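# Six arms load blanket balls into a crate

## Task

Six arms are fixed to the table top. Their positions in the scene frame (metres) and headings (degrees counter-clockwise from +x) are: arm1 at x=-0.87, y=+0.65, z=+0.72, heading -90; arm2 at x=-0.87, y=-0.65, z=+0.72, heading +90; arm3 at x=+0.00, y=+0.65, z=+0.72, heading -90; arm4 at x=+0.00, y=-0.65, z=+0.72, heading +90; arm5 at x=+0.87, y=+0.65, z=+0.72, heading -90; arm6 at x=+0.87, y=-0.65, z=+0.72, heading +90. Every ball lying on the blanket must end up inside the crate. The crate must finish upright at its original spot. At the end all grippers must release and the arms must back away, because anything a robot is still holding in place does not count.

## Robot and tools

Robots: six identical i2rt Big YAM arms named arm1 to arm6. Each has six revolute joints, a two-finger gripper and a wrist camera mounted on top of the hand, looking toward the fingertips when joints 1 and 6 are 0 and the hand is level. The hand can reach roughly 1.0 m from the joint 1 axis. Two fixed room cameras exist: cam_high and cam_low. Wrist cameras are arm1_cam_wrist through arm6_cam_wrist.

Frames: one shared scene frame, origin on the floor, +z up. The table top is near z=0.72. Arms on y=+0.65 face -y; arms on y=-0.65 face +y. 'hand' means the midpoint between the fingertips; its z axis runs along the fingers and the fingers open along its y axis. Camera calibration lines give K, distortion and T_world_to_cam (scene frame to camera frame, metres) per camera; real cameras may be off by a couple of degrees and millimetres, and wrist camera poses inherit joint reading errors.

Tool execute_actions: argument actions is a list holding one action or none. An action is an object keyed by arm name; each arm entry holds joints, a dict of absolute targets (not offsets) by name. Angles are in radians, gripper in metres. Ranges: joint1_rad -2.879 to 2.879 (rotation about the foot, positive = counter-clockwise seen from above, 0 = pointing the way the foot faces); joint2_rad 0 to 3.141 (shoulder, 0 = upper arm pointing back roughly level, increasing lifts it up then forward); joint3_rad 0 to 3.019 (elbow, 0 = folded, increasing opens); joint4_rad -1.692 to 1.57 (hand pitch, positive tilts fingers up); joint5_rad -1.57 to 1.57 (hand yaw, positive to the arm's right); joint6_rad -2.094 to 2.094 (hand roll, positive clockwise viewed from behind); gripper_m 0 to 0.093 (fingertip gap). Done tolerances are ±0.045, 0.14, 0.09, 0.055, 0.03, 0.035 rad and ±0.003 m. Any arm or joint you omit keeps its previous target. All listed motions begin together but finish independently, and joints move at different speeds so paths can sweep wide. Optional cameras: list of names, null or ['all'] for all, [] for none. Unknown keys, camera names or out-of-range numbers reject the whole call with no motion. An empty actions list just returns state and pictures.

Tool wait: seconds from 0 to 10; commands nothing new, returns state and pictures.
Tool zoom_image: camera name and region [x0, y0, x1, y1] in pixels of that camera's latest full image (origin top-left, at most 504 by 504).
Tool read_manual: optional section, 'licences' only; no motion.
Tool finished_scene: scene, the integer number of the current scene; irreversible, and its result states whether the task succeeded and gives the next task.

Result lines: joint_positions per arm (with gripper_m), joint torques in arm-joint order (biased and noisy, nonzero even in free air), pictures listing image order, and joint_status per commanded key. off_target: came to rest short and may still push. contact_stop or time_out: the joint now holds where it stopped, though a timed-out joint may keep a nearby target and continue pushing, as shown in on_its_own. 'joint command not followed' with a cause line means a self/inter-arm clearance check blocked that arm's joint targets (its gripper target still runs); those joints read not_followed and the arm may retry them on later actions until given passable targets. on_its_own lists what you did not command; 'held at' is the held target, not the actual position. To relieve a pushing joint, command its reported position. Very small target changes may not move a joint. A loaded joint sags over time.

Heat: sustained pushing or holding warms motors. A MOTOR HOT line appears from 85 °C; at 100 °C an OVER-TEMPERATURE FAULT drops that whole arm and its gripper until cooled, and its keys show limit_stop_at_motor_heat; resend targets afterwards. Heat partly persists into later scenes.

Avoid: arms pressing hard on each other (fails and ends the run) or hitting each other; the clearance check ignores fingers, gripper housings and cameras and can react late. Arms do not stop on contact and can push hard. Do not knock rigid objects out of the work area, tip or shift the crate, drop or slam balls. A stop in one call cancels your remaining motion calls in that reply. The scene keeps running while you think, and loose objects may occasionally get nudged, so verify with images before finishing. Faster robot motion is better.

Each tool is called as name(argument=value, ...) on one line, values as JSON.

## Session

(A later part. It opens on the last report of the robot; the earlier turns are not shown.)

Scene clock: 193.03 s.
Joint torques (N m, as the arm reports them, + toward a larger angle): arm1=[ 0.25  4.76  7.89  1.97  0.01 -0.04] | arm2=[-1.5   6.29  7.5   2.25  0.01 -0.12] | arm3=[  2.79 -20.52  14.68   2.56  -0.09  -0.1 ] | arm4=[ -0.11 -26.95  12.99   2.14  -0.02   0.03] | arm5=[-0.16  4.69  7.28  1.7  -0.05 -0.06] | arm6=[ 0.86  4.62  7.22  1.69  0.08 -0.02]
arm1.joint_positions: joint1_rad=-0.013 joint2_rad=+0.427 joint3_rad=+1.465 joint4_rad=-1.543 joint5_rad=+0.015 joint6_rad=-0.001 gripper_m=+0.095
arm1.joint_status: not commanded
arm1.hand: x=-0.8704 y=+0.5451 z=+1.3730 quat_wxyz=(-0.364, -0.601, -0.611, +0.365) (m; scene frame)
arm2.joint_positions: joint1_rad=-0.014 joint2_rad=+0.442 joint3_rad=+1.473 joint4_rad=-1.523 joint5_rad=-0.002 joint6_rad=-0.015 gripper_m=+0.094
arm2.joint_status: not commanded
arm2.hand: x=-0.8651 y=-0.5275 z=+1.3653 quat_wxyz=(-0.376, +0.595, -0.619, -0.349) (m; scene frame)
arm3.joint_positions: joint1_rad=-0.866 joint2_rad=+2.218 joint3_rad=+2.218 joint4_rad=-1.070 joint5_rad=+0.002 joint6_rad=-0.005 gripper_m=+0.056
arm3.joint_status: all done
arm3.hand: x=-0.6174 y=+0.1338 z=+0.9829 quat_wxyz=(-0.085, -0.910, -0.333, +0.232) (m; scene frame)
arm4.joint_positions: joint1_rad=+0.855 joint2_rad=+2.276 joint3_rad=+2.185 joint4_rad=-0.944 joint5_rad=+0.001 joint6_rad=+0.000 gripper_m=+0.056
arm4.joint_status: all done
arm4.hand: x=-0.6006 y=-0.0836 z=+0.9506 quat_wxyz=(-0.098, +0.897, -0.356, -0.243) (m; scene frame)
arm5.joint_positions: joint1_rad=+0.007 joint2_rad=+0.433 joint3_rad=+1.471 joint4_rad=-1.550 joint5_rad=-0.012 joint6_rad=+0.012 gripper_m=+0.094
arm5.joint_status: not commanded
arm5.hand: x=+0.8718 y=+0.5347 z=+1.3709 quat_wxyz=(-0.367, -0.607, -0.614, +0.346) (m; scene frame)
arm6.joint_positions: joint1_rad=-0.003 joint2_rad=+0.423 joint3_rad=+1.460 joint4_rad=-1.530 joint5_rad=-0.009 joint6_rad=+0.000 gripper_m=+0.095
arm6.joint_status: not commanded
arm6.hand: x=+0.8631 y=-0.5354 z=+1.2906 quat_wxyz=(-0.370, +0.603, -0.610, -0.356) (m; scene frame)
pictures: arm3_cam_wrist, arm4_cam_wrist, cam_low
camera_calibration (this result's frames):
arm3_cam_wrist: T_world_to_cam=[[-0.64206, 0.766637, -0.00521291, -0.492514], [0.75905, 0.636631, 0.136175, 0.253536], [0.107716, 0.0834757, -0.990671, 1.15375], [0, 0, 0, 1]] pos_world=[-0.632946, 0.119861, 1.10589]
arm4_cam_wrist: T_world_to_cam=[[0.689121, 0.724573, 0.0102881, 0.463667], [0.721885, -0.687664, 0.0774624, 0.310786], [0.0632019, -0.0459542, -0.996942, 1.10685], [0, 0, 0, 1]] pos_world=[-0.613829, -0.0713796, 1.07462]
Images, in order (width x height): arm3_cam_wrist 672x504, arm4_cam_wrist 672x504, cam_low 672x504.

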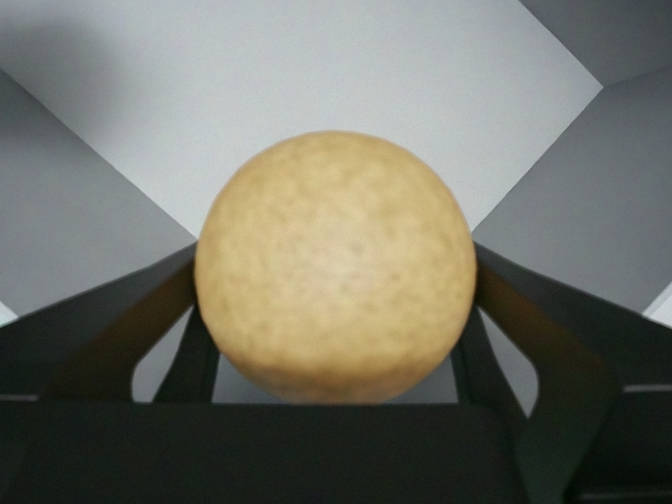

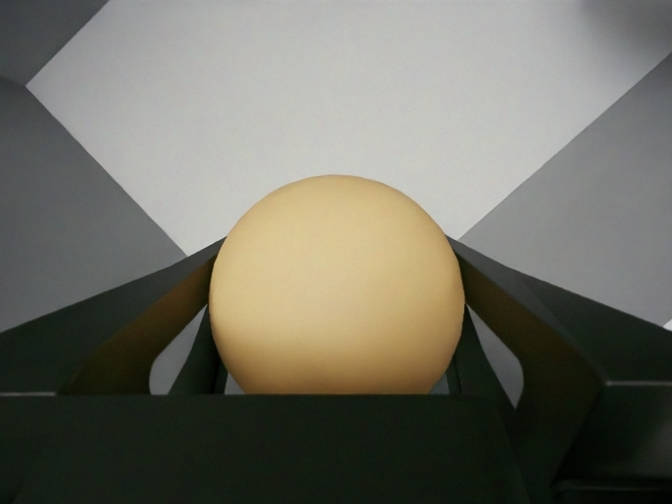

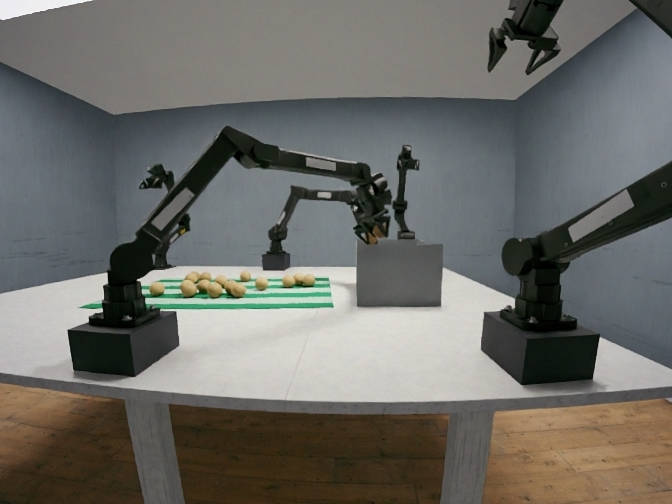

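execute_actions(actions=[{"arm3":{"joints":{"gripper_m":0.088}},"arm4":{"joints":{"gripper_m":0.088}}}], cameras=[])

execute_actions(actions=[{"arm3":{"joints":{"joint2_rad":1.4}},"arm4":{"joints":{"joint2_rad":1.4}}}], cameras=[])

execute_actions(actions=[{"arm3":{"joints":{"joint1_rad":0.536,"joint3_rad":1.65,"joint4_rad":-1.162}},"arm4":{"joints":{"joint1_rad":-0.045,"joint3_rad":1.138,"joint4_rad":-0.945}}}], cameras=[])

execute_actions(actions=[{"arm3":{"joints":{"joint2_rad":2.051}},"arm4":{"joints":{"joint2_rad":1.754}}}], cameras=["cam_high","arm3_cam_wrist","arm4_cam_wrist"])

Scene clock: 215.60 s.
Joint torques (N m, as the arm reports them, + toward a larger angle): arm1=[ 0.08  4.67  7.93  2.04  0.   -0.04] | arm2=[-1.54  6.2   7.51  2.25  0.01 -0.12] | arm3=[  2.21 -20.32  14.73   2.54  -0.13  -0.11] | arm4=[ -0.18 -27.34  12.96   2.12  -0.03   0.03] | arm5=[-0.19  4.64  7.28  1.69 -0.04 -0.06] | arm6=[0.42 3.84 7.21 1.7  0.14 0.06]
arm1.joint_positions: joint1_rad=-0.013 joint2_rad=+0.427 joint3_rad=+1.465 joint4_rad=-1.543 joint5_rad=+0.015 joint6_rad=-0.001 gripper_m=+0.095
arm1.joint_status: not commanded
arm1.hand: x=-0.8704 y=+0.5451 z=+1.3730 quat_wxyz=(-0.364, -0.601, -0.611, +0.365) (m; scene frame)
arm2.joint_positions: joint1_rad=-0.014 joint2_rad=+0.442 joint3_rad=+1.473 joint4_rad=-1.523 joint5_rad=-0.002 joint6_rad=-0.015 gripper_m=+0.094
arm2.joint_status: not commanded
arm2.hand: x=-0.8651 y=-0.5275 z=+1.3653 quat_wxyz=(-0.376, +0.595, -0.619, -0.349) (m; scene frame)
arm3.joint_positions: joint1_rad=-0.866 joint2_rad=+2.218 joint3_rad=+2.218 joint4_rad=-1.070 joint5_rad=+0.002 joint6_rad=-0.005 gripper_m=+0.088
arm3.joint_status: all done
arm3.hand: x=-0.6174 y=+0.1338 z=+0.9829 quat_wxyz=(-0.085, -0.910, -0.333, +0.232) (m; scene frame)
arm4.joint_positions: joint1_rad=+0.855 joint2_rad=+2.276 joint3_rad=+2.185 joint4_rad=-0.944 joint5_rad=+0.001 joint6_rad=+0.000 gripper_m=+0.088
arm4.joint_status: all done
arm4.hand: x=-0.6006 y=-0.0836 z=+0.9506 quat_wxyz=(-0.098, +0.897, -0.356, -0.243) (m; scene frame)
arm5.joint_positions: joint1_rad=+0.007 joint2_rad=+0.433 joint3_rad=+1.471 joint4_rad=-1.550 joint5_rad=-0.012 joint6_rad=+0.012 gripper_m=+0.094
arm5.joint_status: not commanded
arm5.hand: x=+0.8718 y=+0.5347 z=+1.3709 quat_wxyz=(-0.367, -0.607, -0.614, +0.346) (m; scene frame)
arm6.joint_positions: joint1_rad=-0.003 joint2_rad=+0.423 joint3_rad=+1.460 joint4_rad=-1.530 joint5_rad=-0.009 joint6_rad=+0.000 gripper_m=+0.095
arm6.joint_status: not commanded
arm6.hand: x=+0.8631 y=-0.5354 z=+1.2906 quat_wxyz=(-0.370, +0.603, -0.610, -0.356) (m; scene frame)
pictures: none
No camera images: the call's "cameras" was empty. Leave "cameras" out to get every camera's image.

Scene clock: 217.93 s.
Joint torques (N m, as the arm reports them, + toward a larger angle): arm1=[ 0.13  4.87  8.05  1.96  0.02 -0.03] | arm2=[-1.51  6.29  7.5   2.25  0.01 -0.12] | arm3=[ 1.92 -7.82 10.79  2.76 -0.15 -0.12] | arm4=[-0.13 -9.47  9.65  2.23 -0.02  0.03] | arm5=[-0.14  4.65  7.29  1.69 -0.04 -0.06] | arm6=[0.88 4.51 7.35 1.77 0.12 0.01]
arm1.joint_positions: joint1_rad=-0.013 joint2_rad=+0.427 joint3_rad=+1.465 joint4_rad=-1.543 joint5_rad=+0.015 joint6_rad=-0.001 gripper_m=+0.095
arm1.joint_status: not commanded
arm1.hand: x=-0.8704 y=+0.5451 z=+1.3730 quat_wxyz=(-0.364, -0.601, -0.611, +0.365) (m; scene frame)
arm2.joint_positions: joint1_rad=-0.014 joint2_rad=+0.442 joint3_rad=+1.473 joint4_rad=-1.523 joint5_rad=-0.002 joint6_rad=-0.015 gripper_m=+0.094
arm2.joint_status: not commanded
arm2.hand: x=-0.8651 y=-0.5275 z=+1.3653 quat_wxyz=(-0.376, +0.595, -0.619, -0.349) (m; scene frame)
arm3.joint_positions: joint1_rad=-0.866 joint2_rad=+1.386 joint3_rad=+2.231 joint4_rad=-1.053 joint5_rad=+0.002 joint6_rad=-0.005 gripper_m=+0.088
arm3.joint_status: all done
arm3.hand: x=-0.3972 y=+0.3220 z=+1.5575 quat_wxyz=(-0.215, -0.730, -0.266, +0.591) (m; scene frame)
arm4.joint_positions: joint1_rad=+0.855 joint2_rad=+1.393 joint3_rad=+2.198 joint4_rad=-0.929 joint5_rad=+0.001 joint6_rad=+0.000 gripper_m=+0.088
arm4.joint_status: all done
arm4.hand: x=-0.3893 y=-0.2845 z=+1.5841 quat_wxyz=(-0.245, +0.698, -0.277, -0.613) (m; scene frame)
arm5.joint_positions: joint1_rad=+0.007 joint2_rad=+0.433 joint3_rad=+1.471 joint4_rad=-1.550 joint5_rad=-0.012 joint6_rad=+0.012 gripper_m=+0.094
arm5.joint_status: not commanded
arm5.hand: x=+0.8718 y=+0.5347 z=+1.3709 quat_wxyz=(-0.367, -0.607, -0.614, +0.346) (m; scene frame)
arm6.joint_positions: joint1_rad=-0.003 joint2_rad=+0.423 joint3_rad=+1.460 joint4_rad=-1.530 joint5_rad=-0.009 joint6_rad=+0.000 gripper_m=+0.095
arm6.joint_status: not commanded
arm6.hand: x=+0.8631 y=-0.5354 z=+1.2906 quat_wxyz=(-0.370, +0.603, -0.610, -0.356) (m; scene frame)
pictures: none
No camera images: the call's "cameras" was empty. Leave "cameras" out to get every camera's image.

Scene clock: 219.70 s.
Joint torques (N m, as the arm reports them, + toward a larger angle): arm1=[ 0.31  5.01  7.91  1.97  0.02 -0.03] | arm2=[-1.46  6.28  7.5   2.23  0.01 -0.12] | arm3=[  1.58 -10.79  13.04   1.39   0.02  -0.11] | arm4=[  0.79 -12.91  10.05   1.01  -0.04   0.03] | arm5=[-0.19  4.65  7.28  1.7  -0.04 -0.06] | arm6=[1.09 4.48 7.24 1.73 0.12 0.06]
arm1.joint_positions: joint1_rad=-0.013 joint2_rad=+0.427 joint3_rad=+1.465 joint4_rad=-1.543 joint5_rad=+0.015 joint6_rad=-0.001 gripper_m=+0.095
arm1.joint_status: not commanded
arm1.hand: x=-0.8704 y=+0.5451 z=+1.3730 quat_wxyz=(-0.364, -0.601, -0.611, +0.365) (m; scene frame)
arm2.joint_positions: joint1_rad=-0.014 joint2_rad=+0.442 joint3_rad=+1.473 joint4_rad=-1.523 joint5_rad=-0.002 joint6_rad=-0.015 gripper_m=+0.094
arm2.joint_status: not commanded
arm2.hand: x=-0.8651 y=-0.5275 z=+1.3653 quat_wxyz=(-0.376, +0.595, -0.619, -0.349) (m; scene frame)
arm3.joint_positions: joint1_rad=+0.536 joint2_rad=+1.391 joint3_rad=+1.635 joint4_rad=-1.147 joint5_rad=-0.002 joint6_rad=-0.005 gripper_m=+0.088
arm3.joint_status: all done
arm3.hand: x=+0.2731 y=+0.1815 z=+1.2249 quat_wxyz=(-0.287, -0.467, -0.820, +0.163) (m; scene frame)
arm4.joint_positions: joint1_rad=-0.051 joint2_rad=+1.407 joint3_rad=+1.145 joint4_rad=-0.943 joint5_rad=+0.002 joint6_rad=+0.000 gripper_m=+0.088
arm4.joint_status: all done
arm4.hand: x=+0.0437 y=-0.1678 z=+1.0123 quat_wxyz=(-0.136, +0.663, -0.726, -0.120) (m; scene frame)
arm5.joint_positions: joint1_rad=+0.007 joint2_rad=+0.433 joint3_rad=+1.471 joint4_rad=-1.550 joint5_rad=-0.012 joint6_rad=+0.012 gripper_m=+0.094
arm5.joint_status: not commanded
arm5.hand: x=+0.8718 y=+0.5347 z=+1.3709 quat_wxyz=(-0.367, -0.607, -0.614, +0.346) (m; scene frame)
arm6.joint_positions: joint1_rad=-0.003 joint2_rad=+0.423 joint3_rad=+1.460 joint4_rad=-1.530 joint5_rad=-0.009 joint6_rad=+0.000 gripper_m=+0.095
arm6.joint_status: not commanded
arm6.hand: x=+0.8631 y=-0.5354 z=+1.2906 quat_wxyz=(-0.370, +0.603, -0.610, -0.356) (m; scene frame)
pictures: none
No camera images: the call's "cameras" was empty. Leave "cameras" out to get every camera's image.

Scene clock: 221.37 s.
Joint torques (N m, as the arm reports them, + toward a larger angle): arm1=[ 0.13  4.83  7.94  1.94 -0.01 -0.04] | arm2=[-1.5   6.25  7.51  2.25  0.01 -0.12] | arm3=[  1.6  -17.7   12.     0.33   0.01  -0.1 ] | arm4=[  0.84 -16.01   8.8    0.36  -0.04   0.03] | arm5=[-0.17  4.62  7.28  1.68 -0.04 -0.07] | arm6=[1.28 4.09 7.24 1.8  0.11 0.05]
arm1.joint_positions: joint1_rad=-0.013 joint2_rad=+0.427 joint3_rad=+1.465 joint4_rad=-1.543 joint5_rad=+0.015 joint6_rad=-0.001 gripper_m=+0.095
arm1.joint_status: not commanded
arm1.hand: x=-0.8704 y=+0.5451 z=+1.3730 quat_wxyz=(-0.364, -0.601, -0.611, +0.365) (m; scene frame)
arm2.joint_positions: joint1_rad=-0.014 joint2_rad=+0.442 joint3_rad=+1.473 joint4_rad=-1.523 joint5_rad=-0.002 joint6_rad=-0.015 gripper_m=+0.094
arm2.joint_status: not commanded
arm2.hand: x=-0.8651 y=-0.5275 z=+1.3653 quat_wxyz=(-0.376, +0.595, -0.619, -0.349) (m; scene frame)
arm3.joint_positions: joint1_rad=+0.536 joint2_rad=+2.039 joint3_rad=+1.628 joint4_rad=-1.152 joint5_rad=-0.002 joint6_rad=-0.005 gripper_m=+0.088
arm3.joint_status: all done
arm3.hand: x=+0.3059 y=+0.1276 z=+0.8505 quat_wxyz=(-0.007, -0.495, -0.869, +0.001) (m; scene frame)
arm4.joint_positions: joint1_rad=-0.051 joint2_rad=+1.758 joint3_rad=+1.135 joint4_rad=-0.943 joint5_rad=+0.002 joint6_rad=+0.000 gripper_m=+0.088
arm4.joint_status: all done
arm4.hand: x=+0.0433 y=-0.1815 z=+0.8469 quat_wxyz=(-0.004, +0.674, -0.738, +0.001) (m; scene frame)
arm5.joint_positions: joint1_rad=+0.007 joint2_rad=+0.433 joint3_rad=+1.471 joint4_rad=-1.550 joint5_rad=-0.012 joint6_rad=+0.012 gripper_m=+0.094
arm5.joint_status: not commanded
arm5.hand: x=+0.8718 y=+0.5347 z=+1.3709 quat_wxyz=(-0.367, -0.607, -0.614, +0.346) (m; scene frame)
arm6.joint_positions: joint1_rad=-0.003 joint2_rad=+0.423 joint3_rad=+1.460 joint4_rad=-1.530 joint5_rad=-0.009 joint6_rad=+0.000 gripper_m=+0.095
arm6.joint_status: not commanded
arm6.hand: x=+0.8631 y=-0.5354 z=+1.2906 quat_wxyz=(-0.370, +0.603, -0.610, -0.356) (m; scene frame)
pictures: arm3_cam_wrist, arm4_cam_wrist, cam_high
camera_calibration (this result's frames):
arm3_cam_wrist: T_world_to_cam=[[-0.863335, -0.504586, -0.00681428, 0.335652], [-0.413145, 0.698999, 0.583705, -0.4553], [-0.289766, 0.506748, -0.811937, 0.839176], [0, 0, 0, 1]] pos_world=[0.34484, 0.0623684, 0.949407]
arm4_cam_wrist: T_world_to_cam=[[0.995771, -0.0906548, 0.0149022, -0.0732199], [-0.083025, -0.81852, 0.568447, -0.617996], [-0.0393347, -0.56728, -0.822585, 0.720477], [0, 0, 0, 1]] pos_world=[0.0499409, -0.103767, 0.945043]
Images, in order (width x height): arm3_cam_wrist 672x504, arm4_cam_wrist 672x504, cam_high 672x504.

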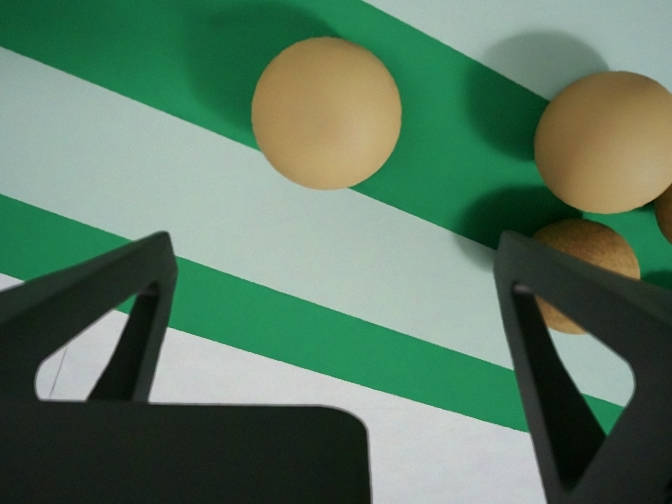

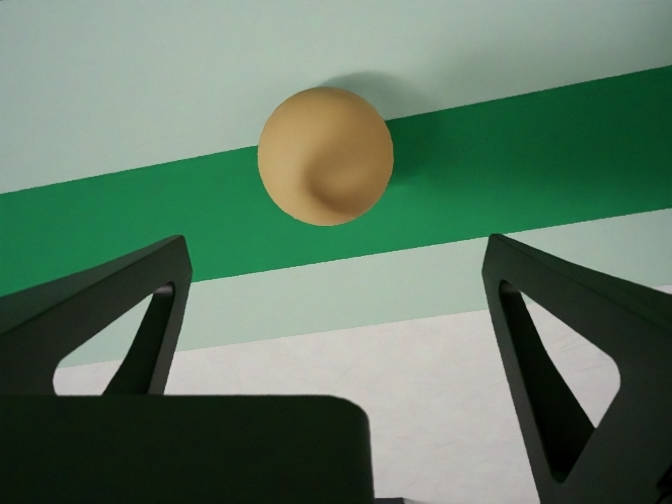

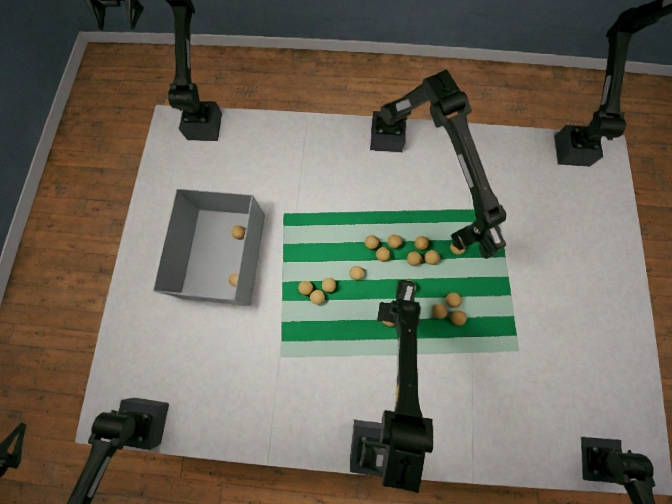

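execute_actions(actions=[{"arm3":{"joints":{"joint1_rad":0.54,"joint2_rad":2.188,"joint3_rad":1.594,"joint4_rad":-0.967}},"arm4":{"joints":{"joint2_rad":1.938,"joint3_rad":1.075,"joint4_rad":-0.697}}}], cameras=["arm3_cam_wrist","arm4_cam_wrist"])

execute_actions(actions=[{"arm3":{"joints":{"gripper_m":0.05}},"arm4":{"joints":{"gripper_m":0.05}}}], cameras=["arm3_cam_wrist","arm4_cam_wrist"])

Scene clock: 236.97 s.
Joint torques (N m, as the arm reports them, + toward a larger angle): arm1=[ 0.05  5.02  7.97  1.92  0.   -0.06] | arm2=[-1.5   6.3   7.51  2.25  0.01 -0.12] | arm3=[  2.43 -19.26   9.85   1.26   0.04  -0.12] | arm4=[  0.77 -17.46   6.78   0.93  -0.04   0.03] | arm5=[-0.09  4.67  7.27  1.7  -0.04 -0.06] | arm6=[0.44 4.04 7.17 1.68 0.12 0.03]
arm1.joint_positions: joint1_rad=-0.013 joint2_rad=+0.427 joint3_rad=+1.465 joint4_rad=-1.543 joint5_rad=+0.015 joint6_rad=-0.001 gripper_m=+0.095
arm1.joint_status: not commanded
arm1.hand: x=-0.8704 y=+0.5451 z=+1.3730 quat_wxyz=(-0.364, -0.601, -0.611, +0.365) (m; scene frame)
arm2.joint_positions: joint1_rad=-0.014 joint2_rad=+0.442 joint3_rad=+1.473 joint4_rad=-1.523 joint5_rad=-0.002 joint6_rad=-0.015 gripper_m=+0.094
arm2.joint_status: not commanded
arm2.hand: x=-0.8651 y=-0.5275 z=+1.3653 quat_wxyz=(-0.376, +0.595, -0.619, -0.349) (m; scene frame)
arm3.joint_positions: joint1_rad=+0.536 joint2_rad=+2.188 joint3_rad=+1.584 joint4_rad=-0.981 joint5_rad=-0.002 joint6_rad=-0.005 gripper_m=+0.088
arm3.joint_status: all done
arm3.hand: x=+0.3071 y=+0.1262 z=+0.7479 quat_wxyz=(+0.004, -0.495, -0.869, -0.005) (m; scene frame)
arm4.joint_positions: joint1_rad=-0.051 joint2_rad=+1.945 joint3_rad=+1.076 joint4_rad=-0.706 joint5_rad=+0.002 joint6_rad=+0.000 gripper_m=+0.088
arm4.joint_status: all done
arm4.hand: x=+0.0437 y=-0.1828 z=+0.7465 quat_wxyz=(-0.001, +0.674, -0.738, +0.004) (m; scene frame)
arm5.joint_positions: joint1_rad=+0.007 joint2_rad=+0.433 joint3_rad=+1.471 joint4_rad=-1.550 joint5_rad=-0.012 joint6_rad=+0.012 gripper_m=+0.094
arm5.joint_status: not commanded
arm5.hand: x=+0.8718 y=+0.5347 z=+1.3709 quat_wxyz=(-0.367, -0.607, -0.614, +0.346) (m; scene frame)
arm6.joint_positions: joint1_rad=-0.003 joint2_rad=+0.423 joint3_rad=+1.460 joint4_rad=-1.530 joint5_rad=-0.009 joint6_rad=+0.000 gripper_m=+0.095
arm6.joint_status: not commanded
arm6.hand: x=+0.8631 y=-0.5354 z=+1.2906 quat_wxyz=(-0.370, +0.603, -0.610, -0.356) (m; scene frame)
pictures: arm3_cam_wrist, arm4_cam_wrist
camera_calibration (this result's frames):
arm3_cam_wrist: T_world_to_cam=[[-0.863382, -0.504505, -0.00678271, 0.335228], [-0.406096, 0.686866, 0.602744, -0.408818], [-0.299429, 0.523153, -0.797906, 0.747319], [0, 0, 0, 1]] pos_world=[0.347179, 0.0589658, 0.844977]
arm4_cam_wrist: T_world_to_cam=[[0.995778, -0.0905727, 0.0149019, -0.0722193], [-0.0826246, -0.813736, 0.575331, -0.566328], [-0.0399831, -0.574134, -0.817785, 0.632334], [0, 0, 0, 1]] pos_world=[0.0504044, -0.104339, 0.844016]
Images, in order (width x height): arm3_cam_wrist 672x504, arm4_cam_wrist 672x504.

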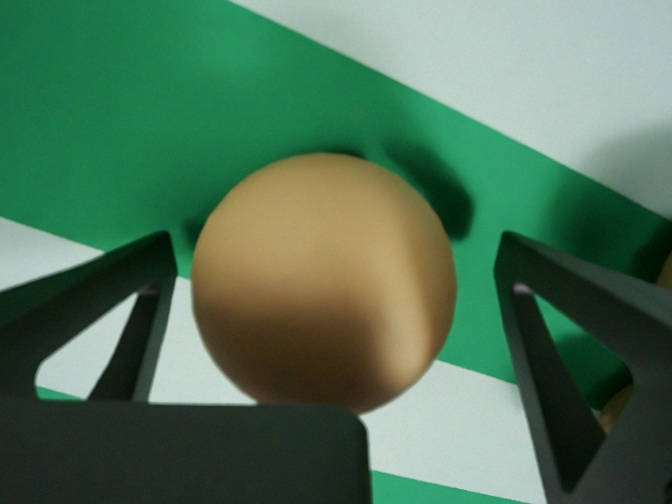

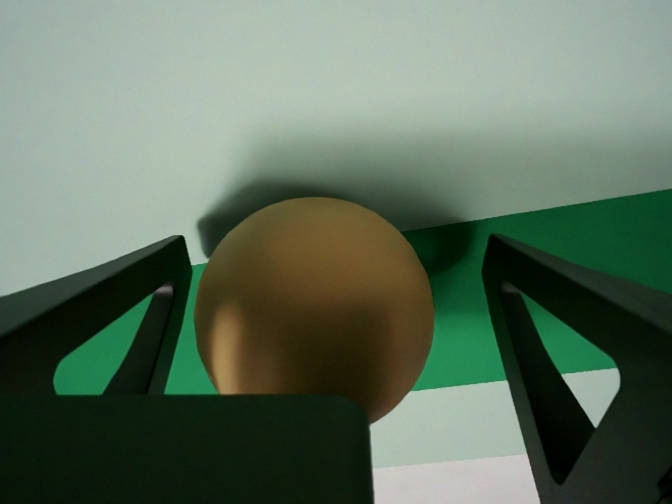

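Scene clock: 237.53 s.
Joint torques (N m, as the arm reports them, + toward a larger angle): arm1=[ 0.14  4.81  7.92  1.94  0.01 -0.03] | arm2=[-1.49  6.24  7.51  2.26  0.01 -0.12] | arm3=[  1.69 -19.4    9.84   1.26   0.01  -0.11] | arm4=[  0.76 -17.62   6.68   0.88  -0.02   0.04] | arm5=[-0.18  4.7   7.27  1.68 -0.04 -0.06] | arm6=[0.22 4.53 7.07 1.68 0.12 0.02]
arm1.joint_positions: joint1_rad=-0.013 joint2_rad=+0.427 joint3_rad=+1.465 joint4_rad=-1.543 joint5_rad=+0.015 joint6_rad=-0.001 gripper_m=+0.095
arm1.joint_status: not commanded
arm1.hand: x=-0.8704 y=+0.5451 z=+1.3730 quat_wxyz=(-0.364, -0.601, -0.611, +0.365) (m; scene frame)
arm2.joint_positions: joint1_rad=-0.014 joint2_rad=+0.442 joint3_rad=+1.473 joint4_rad=-1.523 joint5_rad=-0.002 joint6_rad=-0.015 gripper_m=+0.094
arm2.joint_status: not commanded
arm2.hand: x=-0.8651 y=-0.5275 z=+1.3653 quat_wxyz=(-0.376, +0.595, -0.619, -0.349) (m; scene frame)
arm3.joint_positions: joint1_rad=+0.536 joint2_rad=+2.188 joint3_rad=+1.584 joint4_rad=-0.981 joint5_rad=-0.002 joint6_rad=-0.005 gripper_m=+0.056
arm3.joint_status: gripper_m off_target (ended at +0.056, target +0.050)
arm3.hand: x=+0.3071 y=+0.1261 z=+0.7479 quat_wxyz=(+0.004, -0.495, -0.869, -0.005) (m; scene frame)
arm4.joint_positions: joint1_rad=-0.051 joint2_rad=+1.945 joint3_rad=+1.076 joint4_rad=-0.706 joint5_rad=+0.001 joint6_rad=+0.000 gripper_m=+0.056
arm4.joint_status: gripper_m off_target (ended at +0.056, target +0.050)
arm4.hand: x=+0.0436 y=-0.1828 z=+0.7465 quat_wxyz=(+0.000, +0.674, -0.738, +0.004) (m; scene frame)
arm5.joint_positions: joint1_rad=+0.007 joint2_rad=+0.433 joint3_rad=+1.471 joint4_rad=-1.550 joint5_rad=-0.012 joint6_rad=+0.012 gripper_m=+0.094
arm5.joint_status: not commanded
arm5.hand: x=+0.8718 y=+0.5347 z=+1.3709 quat_wxyz=(-0.367, -0.607, -0.614, +0.346) (m; scene frame)
arm6.joint_positions: joint1_rad=-0.003 joint2_rad=+0.423 joint3_rad=+1.460 joint4_rad=-1.530 joint5_rad=-0.009 joint6_rad=+0.000 gripper_m=+0.095
arm6.joint_status: not commanded
arm6.hand: x=+0.8631 y=-0.5354 z=+1.2906 quat_wxyz=(-0.370, +0.603, -0.610, -0.356) (m; scene frame)
pictures: arm3_cam_wrist, arm4_cam_wrist
camera_calibration (this result's frames):
arm3_cam_wrist: T_world_to_cam=[[-0.863574, -0.504181, -0.00639704, 0.334892], [-0.405636, 0.687136, 0.602747, -0.408995], [-0.299498, 0.523111, -0.797907, 0.747347], [0, 0, 0, 1]] pos_world=[0.34713, 0.0589363, 0.844976]
arm4_cam_wrist: T_world_to_cam=[[0.995789, -0.0905774, 0.014139, -0.07152], [-0.0821905, -0.813776, 0.575338, -0.56636], [-0.0406065, -0.574077, -0.817794, 0.632379], [0, 0, 0, 1]] pos_world=[0.0503482, -0.104333, 0.844015]
Images, in order (width x height): arm3_cam_wrist 672x504, arm4_cam_wrist 672x504.

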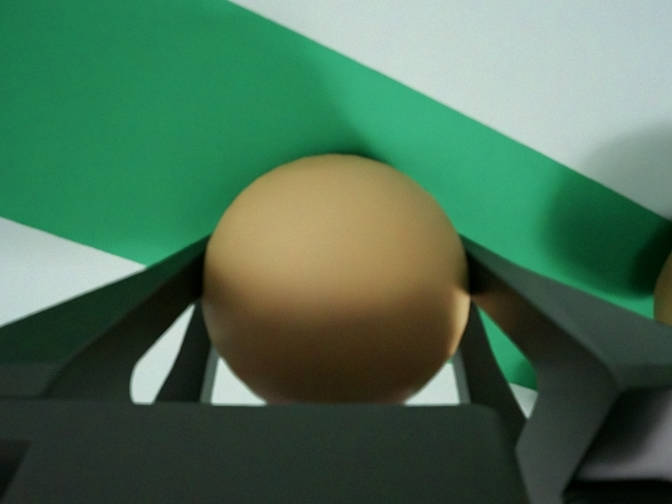

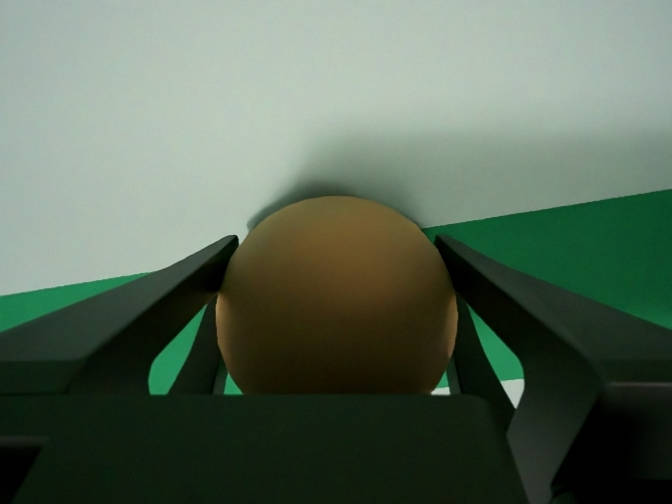

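execute_actions(actions=[{"arm3":{"joints":{"joint2_rad":1.4}},"arm4":{"joints":{"joint2_rad":1.4}}}], cameras=[])

execute_actions(actions=[{"arm3":{"joints":{"joint1_rad":-0.86,"joint3_rad":2.25,"joint4_rad":-1.05}},"arm4":{"joints":{"joint1_rad":0.85,"joint3_rad":2.204,"joint4_rad":-0.93}}}], cameras=[])

execute_actions(actions=[{"arm3":{"joints":{"joint2_rad":2.26}},"arm4":{"joints":{"joint2_rad":2.28}}}], cameras=["arm3_cam_wrist","arm4_cam_wrist","cam_high"])

Scene clock: 267.37 s.
Joint torques (N m, as the arm reports them, + toward a larger angle): arm1=[ 0.29  4.9   7.91  1.96 -0.01 -0.03] | arm2=[-1.49  6.31  7.51  2.24  0.01 -0.12] | arm3=[  1.94 -11.95  12.36   2.61   0.01  -0.1 ] | arm4=[  0.77 -12.16  10.43   1.86  -0.02   0.04] | arm5=[-0.14  4.66  7.29  1.68 -0.05 -0.06] | arm6=[0.64 4.23 7.26 1.69 0.13 0.  ]
arm1.joint_positions: joint1_rad=-0.013 joint2_rad=+0.427 joint3_rad=+1.465 joint4_rad=-1.543 joint5_rad=+0.015 joint6_rad=-0.001 gripper_m=+0.095
arm1.joint_status: not commanded
arm1.hand: x=-0.8704 y=+0.5451 z=+1.3730 quat_wxyz=(-0.364, -0.601, -0.611, +0.365) (m; scene frame)
arm2.joint_positions: joint1_rad=-0.014 joint2_rad=+0.442 joint3_rad=+1.473 joint4_rad=-1.523 joint5_rad=-0.002 joint6_rad=-0.015 gripper_m=+0.094
arm2.joint_status: not commanded
arm2.hand: x=-0.8651 y=-0.5275 z=+1.3653 quat_wxyz=(-0.376, +0.595, -0.619, -0.349) (m; scene frame)
arm3.joint_positions: joint1_rad=+0.536 joint2_rad=+1.403 joint3_rad=+1.589 joint4_rad=-0.976 joint5_rad=-0.002 joint6_rad=-0.005 gripper_m=+0.056
arm3.joint_status: all done
arm3.hand: x=+0.2883 y=+0.1554 z=+1.2218 quat_wxyz=(-0.332, -0.458, -0.803, +0.189) (m; scene frame)
arm4.joint_positions: joint1_rad=-0.051 joint2_rad=+1.397 joint3_rad=+1.076 joint4_rad=-0.704 joint5_rad=+0.001 joint6_rad=+0.000 gripper_m=+0.056
arm4.joint_status: all done
arm4.hand: x=+0.0463 y=-0.1383 z=+1.0104 quat_wxyz=(-0.201, +0.650, -0.711, -0.179) (m; scene frame)
arm5.joint_positions: joint1_rad=+0.007 joint2_rad=+0.433 joint3_rad=+1.471 joint4_rad=-1.550 joint5_rad=-0.012 joint6_rad=+0.012 gripper_m=+0.094
arm5.joint_status: not commanded
arm5.hand: x=+0.8718 y=+0.5347 z=+1.3709 quat_wxyz=(-0.367, -0.607, -0.614, +0.346) (m; scene frame)
arm6.joint_positions: joint1_rad=-0.003 joint2_rad=+0.423 joint3_rad=+1.460 joint4_rad=-1.530 joint5_rad=-0.009 joint6_rad=+0.000 gripper_m=+0.095
arm6.joint_status: not commanded
arm6.hand: x=+0.8631 y=-0.5354 z=+1.2906 quat_wxyz=(-0.370, +0.603, -0.610, -0.356) (m; scene frame)
pictures: none
No camera images: the call's "cameras" was empty. Leave "cameras" out to get every camera's image.

Scene clock: 269.37 s.
Joint torques (N m, as the arm reports them, + toward a larger angle): arm1=[ 0.27  4.73  7.96  1.98  0.02 -0.04] | arm2=[-1.47  6.26  7.5   2.24  0.01 -0.12] | arm3=[ 1.7  -8.79 12.41  2.34 -0.14 -0.13] | arm4=[ -0.08 -10.82  12.18   2.02   0.13   0.03] | arm5=[-0.18  4.67  7.28  1.68 -0.04 -0.06] | arm6=[0.82 3.84 7.04 1.79 0.06 0.02]
arm1.joint_positions: joint1_rad=-0.013 joint2_rad=+0.427 joint3_rad=+1.465 joint4_rad=-1.543 joint5_rad=+0.015 joint6_rad=-0.001 gripper_m=+0.095
arm1.joint_status: not commanded
arm1.hand: x=-0.8704 y=+0.5451 z=+1.3730 quat_wxyz=(-0.364, -0.601, -0.611, +0.365) (m; scene frame)
arm2.joint_positions: joint1_rad=-0.014 joint2_rad=+0.442 joint3_rad=+1.473 joint4_rad=-1.523 joint5_rad=-0.002 joint6_rad=-0.015 gripper_m=+0.094
arm2.joint_status: not commanded
arm2.hand: x=-0.8651 y=-0.5275 z=+1.3653 quat_wxyz=(-0.376, +0.595, -0.619, -0.349) (m; scene frame)
arm3.joint_positions: joint1_rad=-0.860 joint2_rad=+1.397 joint3_rad=+2.215 joint4_rad=-1.042 joint5_rad=+0.002 joint6_rad=-0.005 gripper_m=+0.056
arm3.joint_status: all done
arm3.hand: x=-0.4030 y=+0.3126 z=+1.5470 quat_wxyz=(-0.215, -0.734, -0.270, +0.585) (m; scene frame)
arm4.joint_positions: joint1_rad=+0.854 joint2_rad=+1.399 joint3_rad=+2.174 joint4_rad=-0.925 joint5_rad=-0.002 joint6_rad=+0.000 gripper_m=+0.056
arm4.joint_status: all done
arm4.hand: x=-0.3968 y=-0.2777 z=+1.5690 quat_wxyz=(-0.240, +0.707, -0.279, -0.604) (m; scene frame)
arm5.joint_positions: joint1_rad=+0.007 joint2_rad=+0.433 joint3_rad=+1.471 joint4_rad=-1.550 joint5_rad=-0.012 joint6_rad=+0.012 gripper_m=+0.094
arm5.joint_status: not commanded
arm5.hand: x=+0.8718 y=+0.5347 z=+1.3709 quat_wxyz=(-0.367, -0.607, -0.614, +0.346) (m; scene frame)
arm6.joint_positions: joint1_rad=-0.003 joint2_rad=+0.423 joint3_rad=+1.460 joint4_rad=-1.530 joint5_rad=-0.009 joint6_rad=+0.000 gripper_m=+0.095
arm6.joint_status: not commanded
arm6.hand: x=+0.8631 y=-0.5354 z=+1.2906 quat_wxyz=(-0.370, +0.603, -0.610, -0.356) (m; scene frame)
pictures: none
No camera images: the call's "cameras" was empty. Leave "cameras" out to get every camera's image.

Scene clock: 271.40 s.
Joint torques (N m, as the arm reports them, + toward a larger angle): arm1=[ 0.18  4.73  7.95  1.89  0.01 -0.04] | arm2=[-1.52  6.24  7.51  2.24  0.01 -0.12] | arm3=[  1.56 -20.95  14.67   1.62  -0.13  -0.1 ] | arm4=[ -0.17 -27.53  12.57   1.42   0.01   0.13] | arm5=[-0.17  4.77  7.29  1.69 -0.04 -0.06] | arm6=[ 0.69  4.17  7.18  1.78  0.09 -0.01]
arm1.joint_positions: joint1_rad=-0.013 joint2_rad=+0.427 joint3_rad=+1.465 joint4_rad=-1.543 joint5_rad=+0.015 joint6_rad=-0.001 gripper_m=+0.095
arm1.joint_status: not commanded
arm1.hand: x=-0.8704 y=+0.5451 z=+1.3730 quat_wxyz=(-0.364, -0.601, -0.611, +0.365) (m; scene frame)
arm2.joint_positions: joint1_rad=-0.014 joint2_rad=+0.442 joint3_rad=+1.473 joint4_rad=-1.523 joint5_rad=-0.002 joint6_rad=-0.015 gripper_m=+0.094
arm2.joint_status: not commanded
arm2.hand: x=-0.8651 y=-0.5275 z=+1.3653 quat_wxyz=(-0.376, +0.595, -0.619, -0.349) (m; scene frame)
arm3.joint_positions: joint1_rad=-0.860 joint2_rad=+2.232 joint3_rad=+2.219 joint4_rad=-1.047 joint5_rad=+0.002 joint6_rad=-0.005 gripper_m=+0.056
arm3.joint_status: all done
arm3.hand: x=-0.6184 y=+0.1260 z=+0.9751 quat_wxyz=(-0.088, -0.908, -0.335, +0.236) (m; scene frame)
arm4.joint_positions: joint1_rad=+0.852 joint2_rad=+2.281 joint3_rad=+2.188 joint4_rad=-0.928 joint5_rad=+0.000 joint6_rad=-0.011 gripper_m=+0.056
arm4.joint_status: all done
arm4.hand: x=-0.6023 y=-0.0792 z=+0.9511 quat_wxyz=(-0.102, +0.897, -0.351, -0.249) (m; scene frame)
arm5.joint_positions: joint1_rad=+0.007 joint2_rad=+0.433 joint3_rad=+1.471 joint4_rad=-1.550 joint5_rad=-0.012 joint6_rad=+0.012 gripper_m=+0.094
arm5.joint_status: not commanded
arm5.hand: x=+0.8718 y=+0.5347 z=+1.3709 quat_wxyz=(-0.367, -0.607, -0.614, +0.346) (m; scene frame)
arm6.joint_positions: joint1_rad=-0.003 joint2_rad=+0.423 joint3_rad=+1.460 joint4_rad=-1.530 joint5_rad=-0.009 joint6_rad=+0.000 gripper_m=+0.095
arm6.joint_status: not commanded
arm6.hand: x=+0.8631 y=-0.5354 z=+1.2906 quat_wxyz=(-0.370, +0.603, -0.610, -0.356) (m; scene frame)
pictures: arm3_cam_wrist, arm4_cam_wrist, cam_high
camera_calibration (this result's frames):
arm3_cam_wrist: T_world_to_cam=[[-0.646769, 0.762667, -0.00542363, -0.489465], [0.756126, 0.64212, 0.126315, 0.267387], [0.0998188, 0.0775956, -0.991975, 1.14392], [0, 0, 0, 1]] pos_world=[-0.632934, 0.112841, 1.09832]
arm4_cam_wrist: T_world_to_cam=[[0.683566, 0.729731, 0.015191, 0.454065], [0.727752, -0.683008, 0.0622655, 0.333321], [0.0558126, -0.0315073, -0.997944, 1.10533], [0, 0, 0, 1]] pos_world=[-0.614649, -0.0688583, 1.0754]
Images, in order (width x height): arm3_cam_wrist 672x504, arm4_cam_wrist 672x504, cam_high 672x504.

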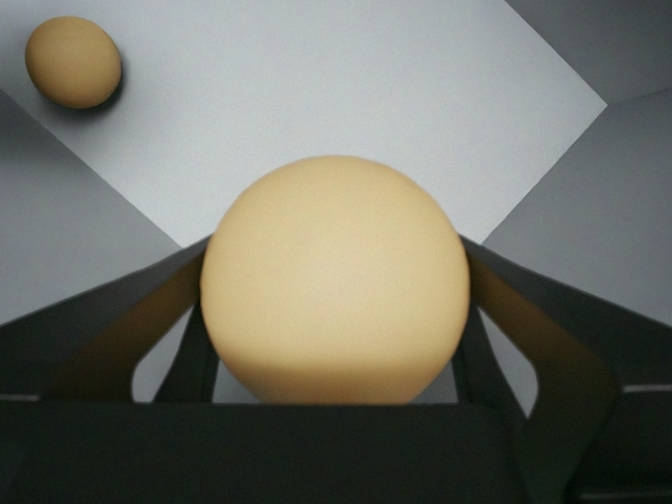

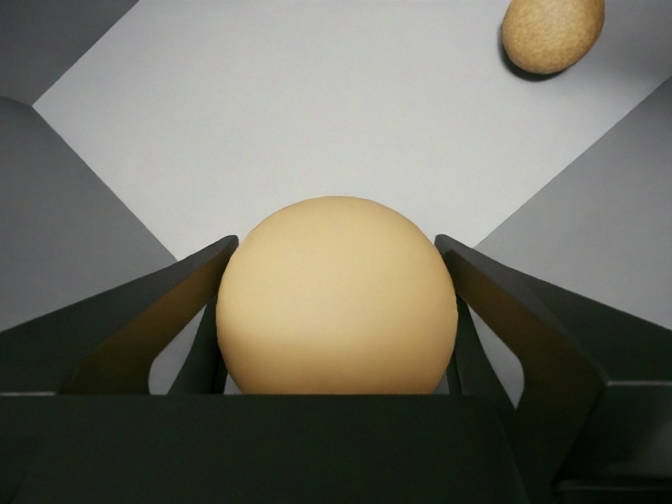

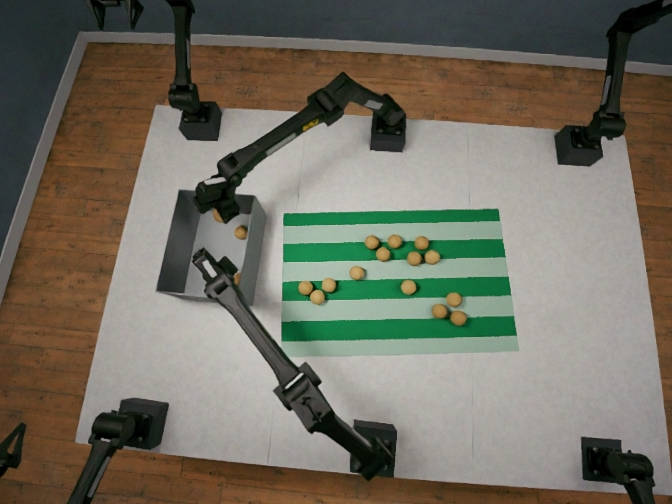

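execute_actions(actions=[{"arm3":{"joints":{"gripper_m":0.084}},"arm4":{"joints":{"gripper_m":0.082}}}], cameras=[])

execute_actions(actions=[{"arm3":{"joints":{"joint2_rad":1.4}},"arm4":{"joints":{"joint2_rad":1.4}}}], cameras=[])

execute_actions(actions=[{"arm3":{"joints":{"joint1_rad":0.285,"joint3_rad":1.318,"joint4_rad":-0.83}},"arm4":{"joints":{"joint1_rad":-0.53,"joint3_rad":1.445,"joint4_rad":-0.872}}}], cameras=[])

execute_actions(actions=[{"arm3":{"joints":{"joint2_rad":1.9}},"arm4":{"joints":{"joint2_rad":2.01}}}], cameras=["arm3_cam_wrist","arm4_cam_wrist","cam_high"])

Scene clock: 282.70 s.
Joint torques (N m, as the arm reports them, + toward a larger angle): arm1=[ 0.07  4.81  7.96  1.92  0.   -0.03] | arm2=[-1.47  6.25  7.51  2.24  0.01 -0.12] | arm3=[  1.68 -20.73  14.66   1.59  -0.1   -0.11] | arm4=[  0.1  -26.66  12.73   1.41   0.01   0.13] | arm5=[-0.2   4.63  7.3   1.68 -0.05 -0.07] | arm6=[0.77 3.94 7.09 1.7  0.12 0.02]
arm1.joint_positions: joint1_rad=-0.013 joint2_rad=+0.427 joint3_rad=+1.465 joint4_rad=-1.543 joint5_rad=+0.015 joint6_rad=-0.001 gripper_m=+0.095
arm1.joint_status: not commanded
arm1.hand: x=-0.8704 y=+0.5451 z=+1.3730 quat_wxyz=(-0.364, -0.601, -0.611, +0.365) (m; scene frame)
arm2.joint_positions: joint1_rad=-0.014 joint2_rad=+0.442 joint3_rad=+1.473 joint4_rad=-1.523 joint5_rad=-0.002 joint6_rad=-0.015 gripper_m=+0.094
arm2.joint_status: not commanded
arm2.hand: x=-0.8651 y=-0.5275 z=+1.3653 quat_wxyz=(-0.376, +0.595, -0.619, -0.349) (m; scene frame)
arm3.joint_positions: joint1_rad=-0.860 joint2_rad=+2.232 joint3_rad=+2.219 joint4_rad=-1.047 joint5_rad=+0.002 joint6_rad=-0.005 gripper_m=+0.084
arm3.joint_status: all done
arm3.hand: x=-0.6184 y=+0.1260 z=+0.9751 quat_wxyz=(-0.088, -0.908, -0.335, +0.236) (m; scene frame)
arm4.joint_positions: joint1_rad=+0.852 joint2_rad=+2.281 joint3_rad=+2.188 joint4_rad=-0.928 joint5_rad=+0.000 joint6_rad=-0.011 gripper_m=+0.082
arm4.joint_status: all done
arm4.hand: x=-0.6023 y=-0.0792 z=+0.9511 quat_wxyz=(-0.102, +0.897, -0.351, -0.249) (m; scene frame)
arm5.joint_positions: joint1_rad=+0.007 joint2_rad=+0.433 joint3_rad=+1.471 joint4_rad=-1.550 joint5_rad=-0.012 joint6_rad=+0.012 gripper_m=+0.094
arm5.joint_status: not commanded
arm5.hand: x=+0.8718 y=+0.5347 z=+1.3709 quat_wxyz=(-0.367, -0.607, -0.614, +0.346) (m; scene frame)
arm6.joint_positions: joint1_rad=-0.003 joint2_rad=+0.423 joint3_rad=+1.460 joint4_rad=-1.530 joint5_rad=-0.009 joint6_rad=+0.000 gripper_m=+0.095
arm6.joint_status: not commanded
arm6.hand: x=+0.8631 y=-0.5354 z=+1.2906 quat_wxyz=(-0.370, +0.603, -0.610, -0.356) (m; scene frame)
pictures: none
No camera images: the call's "cameras" was empty. Leave "cameras" out to get every camera's image.

Scene clock: 285.03 s.
Joint torques (N m, as the arm reports them, + toward a larger angle): arm1=[ 0.28  5.04  7.99  1.96  0.02 -0.03] | arm2=[-1.48  6.23  7.5   2.25  0.01 -0.12] | arm3=[ 1.9  -8.12 10.79  2.44 -0.15 -0.12] | arm4=[ 0.09 -9.5   9.6   2.2   0.02  0.12] | arm5=[-0.19  4.71  7.32  1.68 -0.04 -0.06] | arm6=[0.18 4.76 7.04 1.55 0.11 0.03]
arm1.joint_positions: joint1_rad=-0.013 joint2_rad=+0.427 joint3_rad=+1.465 joint4_rad=-1.543 joint5_rad=+0.015 joint6_rad=-0.001 gripper_m=+0.095
arm1.joint_status: not commanded
arm1.hand: x=-0.8704 y=+0.5451 z=+1.3730 quat_wxyz=(-0.364, -0.601, -0.611, +0.365) (m; scene frame)
arm2.joint_positions: joint1_rad=-0.014 joint2_rad=+0.442 joint3_rad=+1.473 joint4_rad=-1.523 joint5_rad=-0.002 joint6_rad=-0.015 gripper_m=+0.094
arm2.joint_status: not commanded
arm2.hand: x=-0.8651 y=-0.5275 z=+1.3653 quat_wxyz=(-0.376, +0.595, -0.619, -0.349) (m; scene frame)
arm3.joint_positions: joint1_rad=-0.860 joint2_rad=+1.387 joint3_rad=+2.232 joint4_rad=-1.047 joint5_rad=+0.002 joint6_rad=-0.005 gripper_m=+0.084
arm3.joint_status: all done
arm3.hand: x=-0.3954 y=+0.3192 z=+1.5589 quat_wxyz=(-0.217, -0.728, -0.267, +0.593) (m; scene frame)
arm4.joint_positions: joint1_rad=+0.852 joint2_rad=+1.392 joint3_rad=+2.198 joint4_rad=-0.929 joint5_rad=+0.000 joint6_rad=-0.011 gripper_m=+0.082
arm4.joint_status: all done
arm4.hand: x=-0.3883 y=-0.2837 z=+1.5841 quat_wxyz=(-0.249, +0.699, -0.274, -0.612) (m; scene frame)
arm5.joint_positions: joint1_rad=+0.007 joint2_rad=+0.433 joint3_rad=+1.471 joint4_rad=-1.550 joint5_rad=-0.012 joint6_rad=+0.012 gripper_m=+0.094
arm5.joint_status: not commanded
arm5.hand: x=+0.8718 y=+0.5347 z=+1.3709 quat_wxyz=(-0.367, -0.607, -0.614, +0.346) (m; scene frame)
arm6.joint_positions: joint1_rad=-0.003 joint2_rad=+0.423 joint3_rad=+1.460 joint4_rad=-1.530 joint5_rad=-0.009 joint6_rad=+0.000 gripper_m=+0.095
arm6.joint_status: not commanded
arm6.hand: x=+0.8631 y=-0.5354 z=+1.2906 quat_wxyz=(-0.370, +0.603, -0.610, -0.356) (m; scene frame)
pictures: none
No camera images: the call's "cameras" was empty. Leave "cameras" out to get every camera's image.

Scene clock: 286.77 s.
Joint torques (N m, as the arm reports them, + toward a larger angle): arm1=[ 0.19  4.45  7.92  1.96  0.   -0.04] | arm2=[-1.49  6.28  7.5   2.26  0.01 -0.12] | arm3=[  1.41 -11.19  12.36   2.4    0.02  -0.11] | arm4=[  0.71 -13.24  11.14   1.97  -0.05   0.11] | arm5=[-0.13  4.64  7.28  1.68 -0.04 -0.07] | arm6=[0.7  3.71 6.95 1.79 0.09 0.  ]
arm1.joint_positions: joint1_rad=-0.013 joint2_rad=+0.427 joint3_rad=+1.465 joint4_rad=-1.543 joint5_rad=+0.015 joint6_rad=-0.001 gripper_m=+0.095
arm1.joint_status: not commanded
arm1.hand: x=-0.8704 y=+0.5451 z=+1.3730 quat_wxyz=(-0.364, -0.601, -0.611, +0.365) (m; scene frame)
arm2.joint_positions: joint1_rad=-0.014 joint2_rad=+0.442 joint3_rad=+1.473 joint4_rad=-1.523 joint5_rad=-0.002 joint6_rad=-0.015 gripper_m=+0.094
arm2.joint_status: not commanded
arm2.hand: x=-0.8651 y=-0.5275 z=+1.3653 quat_wxyz=(-0.376, +0.595, -0.619, -0.349) (m; scene frame)
arm3.joint_positions: joint1_rad=+0.287 joint2_rad=+1.395 joint3_rad=+1.314 joint4_rad=-0.840 joint5_rad=-0.002 joint6_rad=-0.005 gripper_m=+0.084
arm3.joint_status: all done
arm3.hand: x=+0.1514 y=+0.1202 z=+1.0989 quat_wxyz=(-0.257, -0.568, -0.758, +0.191) (m; scene frame)
arm4.joint_positions: joint1_rad=-0.535 joint2_rad=+1.395 joint3_rad=+1.448 joint4_rad=-0.875 joint5_rad=+0.002 joint6_rad=-0.009 gripper_m=+0.082
arm4.joint_status: all done
arm4.hand: x=+0.3096 y=-0.1703 z=+1.1822 quat_wxyz=(-0.324, +0.449, -0.815, -0.170) (m; scene frame)
arm5.joint_positions: joint1_rad=+0.007 joint2_rad=+0.433 joint3_rad=+1.471 joint4_rad=-1.550 joint5_rad=-0.012 joint6_rad=+0.012 gripper_m=+0.094
arm5.joint_status: not commanded
arm5.hand: x=+0.8718 y=+0.5347 z=+1.3709 quat_wxyz=(-0.367, -0.607, -0.614, +0.346) (m; scene frame)
arm6.joint_positions: joint1_rad=-0.003 joint2_rad=+0.423 joint3_rad=+1.460 joint4_rad=-1.530 joint5_rad=-0.009 joint6_rad=+0.000 gripper_m=+0.095
arm6.joint_status: not commanded
arm6.hand: x=+0.8631 y=-0.5354 z=+1.2906 quat_wxyz=(-0.370, +0.603, -0.610, -0.356) (m; scene frame)
pictures: none
No camera images: the call's "cameras" was empty. Leave "cameras" out to get every camera's image.

Scene clock: 288.33 s.
Joint torques (N m, as the arm reports them, + toward a larger angle): arm1=[ 0.28  4.69  7.95  1.92 -0.01 -0.04] | arm2=[-1.53  6.24  7.5   2.25  0.01 -0.12] | arm3=[  1.41 -15.84  10.84   1.51   0.01  -0.12] | arm4=[  0.69 -20.57   9.9    0.91  -0.05   0.11] | arm5=[-0.16  4.68  7.29  1.68 -0.04 -0.06] | arm6=[0.63 4.   7.02 1.76 0.12 0.04]
arm1.joint_positions: joint1_rad=-0.013 joint2_rad=+0.427 joint3_rad=+1.465 joint4_rad=-1.543 joint5_rad=+0.015 joint6_rad=-0.001 gripper_m=+0.095
arm1.joint_status: not commanded
arm1.hand: x=-0.8704 y=+0.5451 z=+1.3730 quat_wxyz=(-0.364, -0.601, -0.611, +0.365) (m; scene frame)
arm2.joint_positions: joint1_rad=-0.014 joint2_rad=+0.442 joint3_rad=+1.473 joint4_rad=-1.523 joint5_rad=-0.002 joint6_rad=-0.015 gripper_m=+0.094
arm2.joint_status: not commanded
arm2.hand: x=-0.8651 y=-0.5275 z=+1.3653 quat_wxyz=(-0.376, +0.595, -0.619, -0.349) (m; scene frame)
arm3.joint_positions: joint1_rad=+0.287 joint2_rad=+1.894 joint3_rad=+1.301 joint4_rad=-0.840 joint5_rad=-0.002 joint6_rad=-0.005 gripper_m=+0.084
arm3.joint_status: all done
arm3.hand: x=+0.1541 y=+0.1148 z=+0.8211 quat_wxyz=(-0.058, -0.598, -0.798, +0.040) (m; scene frame)
arm4.joint_positions: joint1_rad=-0.535 joint2_rad=+2.008 joint3_rad=+1.435 joint4_rad=-0.875 joint5_rad=+0.002 joint6_rad=-0.009 gripper_m=+0.082
arm4.joint_status: all done
arm4.hand: x=+0.3242 y=-0.1512 z=+0.8208 quat_wxyz=(-0.056, +0.481, -0.875, -0.026) (m; scene frame)
arm5.joint_positions: joint1_rad=+0.007 joint2_rad=+0.433 joint3_rad=+1.471 joint4_rad=-1.550 joint5_rad=-0.012 joint6_rad=+0.012 gripper_m=+0.094
arm5.joint_status: not commanded
arm5.hand: x=+0.8718 y=+0.5347 z=+1.3709 quat_wxyz=(-0.367, -0.607, -0.614, +0.346) (m; scene frame)
arm6.joint_positions: joint1_rad=-0.003 joint2_rad=+0.423 joint3_rad=+1.460 joint4_rad=-1.530 joint5_rad=-0.009 joint6_rad=+0.000 gripper_m=+0.095
arm6.joint_status: not commanded
arm6.hand: x=+0.8631 y=-0.5354 z=+1.2906 quat_wxyz=(-0.370, +0.603, -0.610, -0.356) (m; scene frame)
pictures: arm3_cam_wrist, arm4_cam_wrist, cam_high
camera_calibration (this result's frames):
arm3_cam_wrist: T_world_to_cam=[[-0.961162, -0.275883, -0.00753028, 0.18728], [-0.24619, 0.844742, 0.475186, -0.445356], [-0.124735, 0.458585, -0.879853, 0.813696], [0, 0, 0, 1]] pos_world=[0.17186, 0.0547299, 0.92897]
arm4_cam_wrist: T_world_to_cam=[[0.843388, -0.537057, 0.0163483, -0.369051], [-0.481764, -0.742384, 0.465584, -0.329905], [-0.237908, -0.400544, -0.884853, 0.867906], [0, 0, 0, 1]] pos_world=[0.358799, -0.0954828, 0.9276]
Images, in order (width x height): arm3_cam_wrist 672x504, arm4_cam_wrist 672x504, cam_high 672x504.

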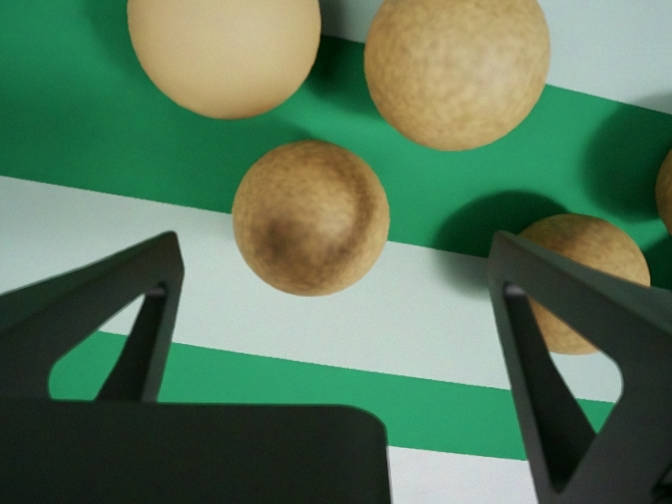

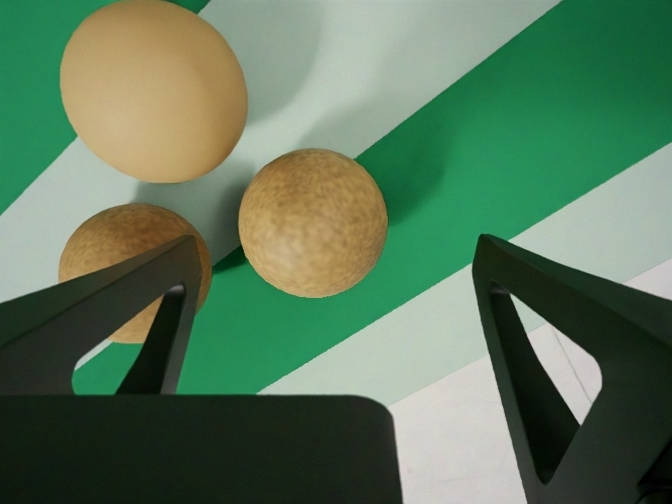

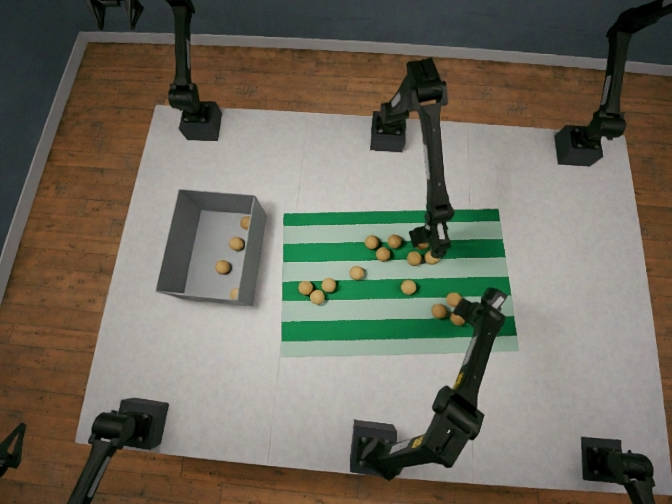

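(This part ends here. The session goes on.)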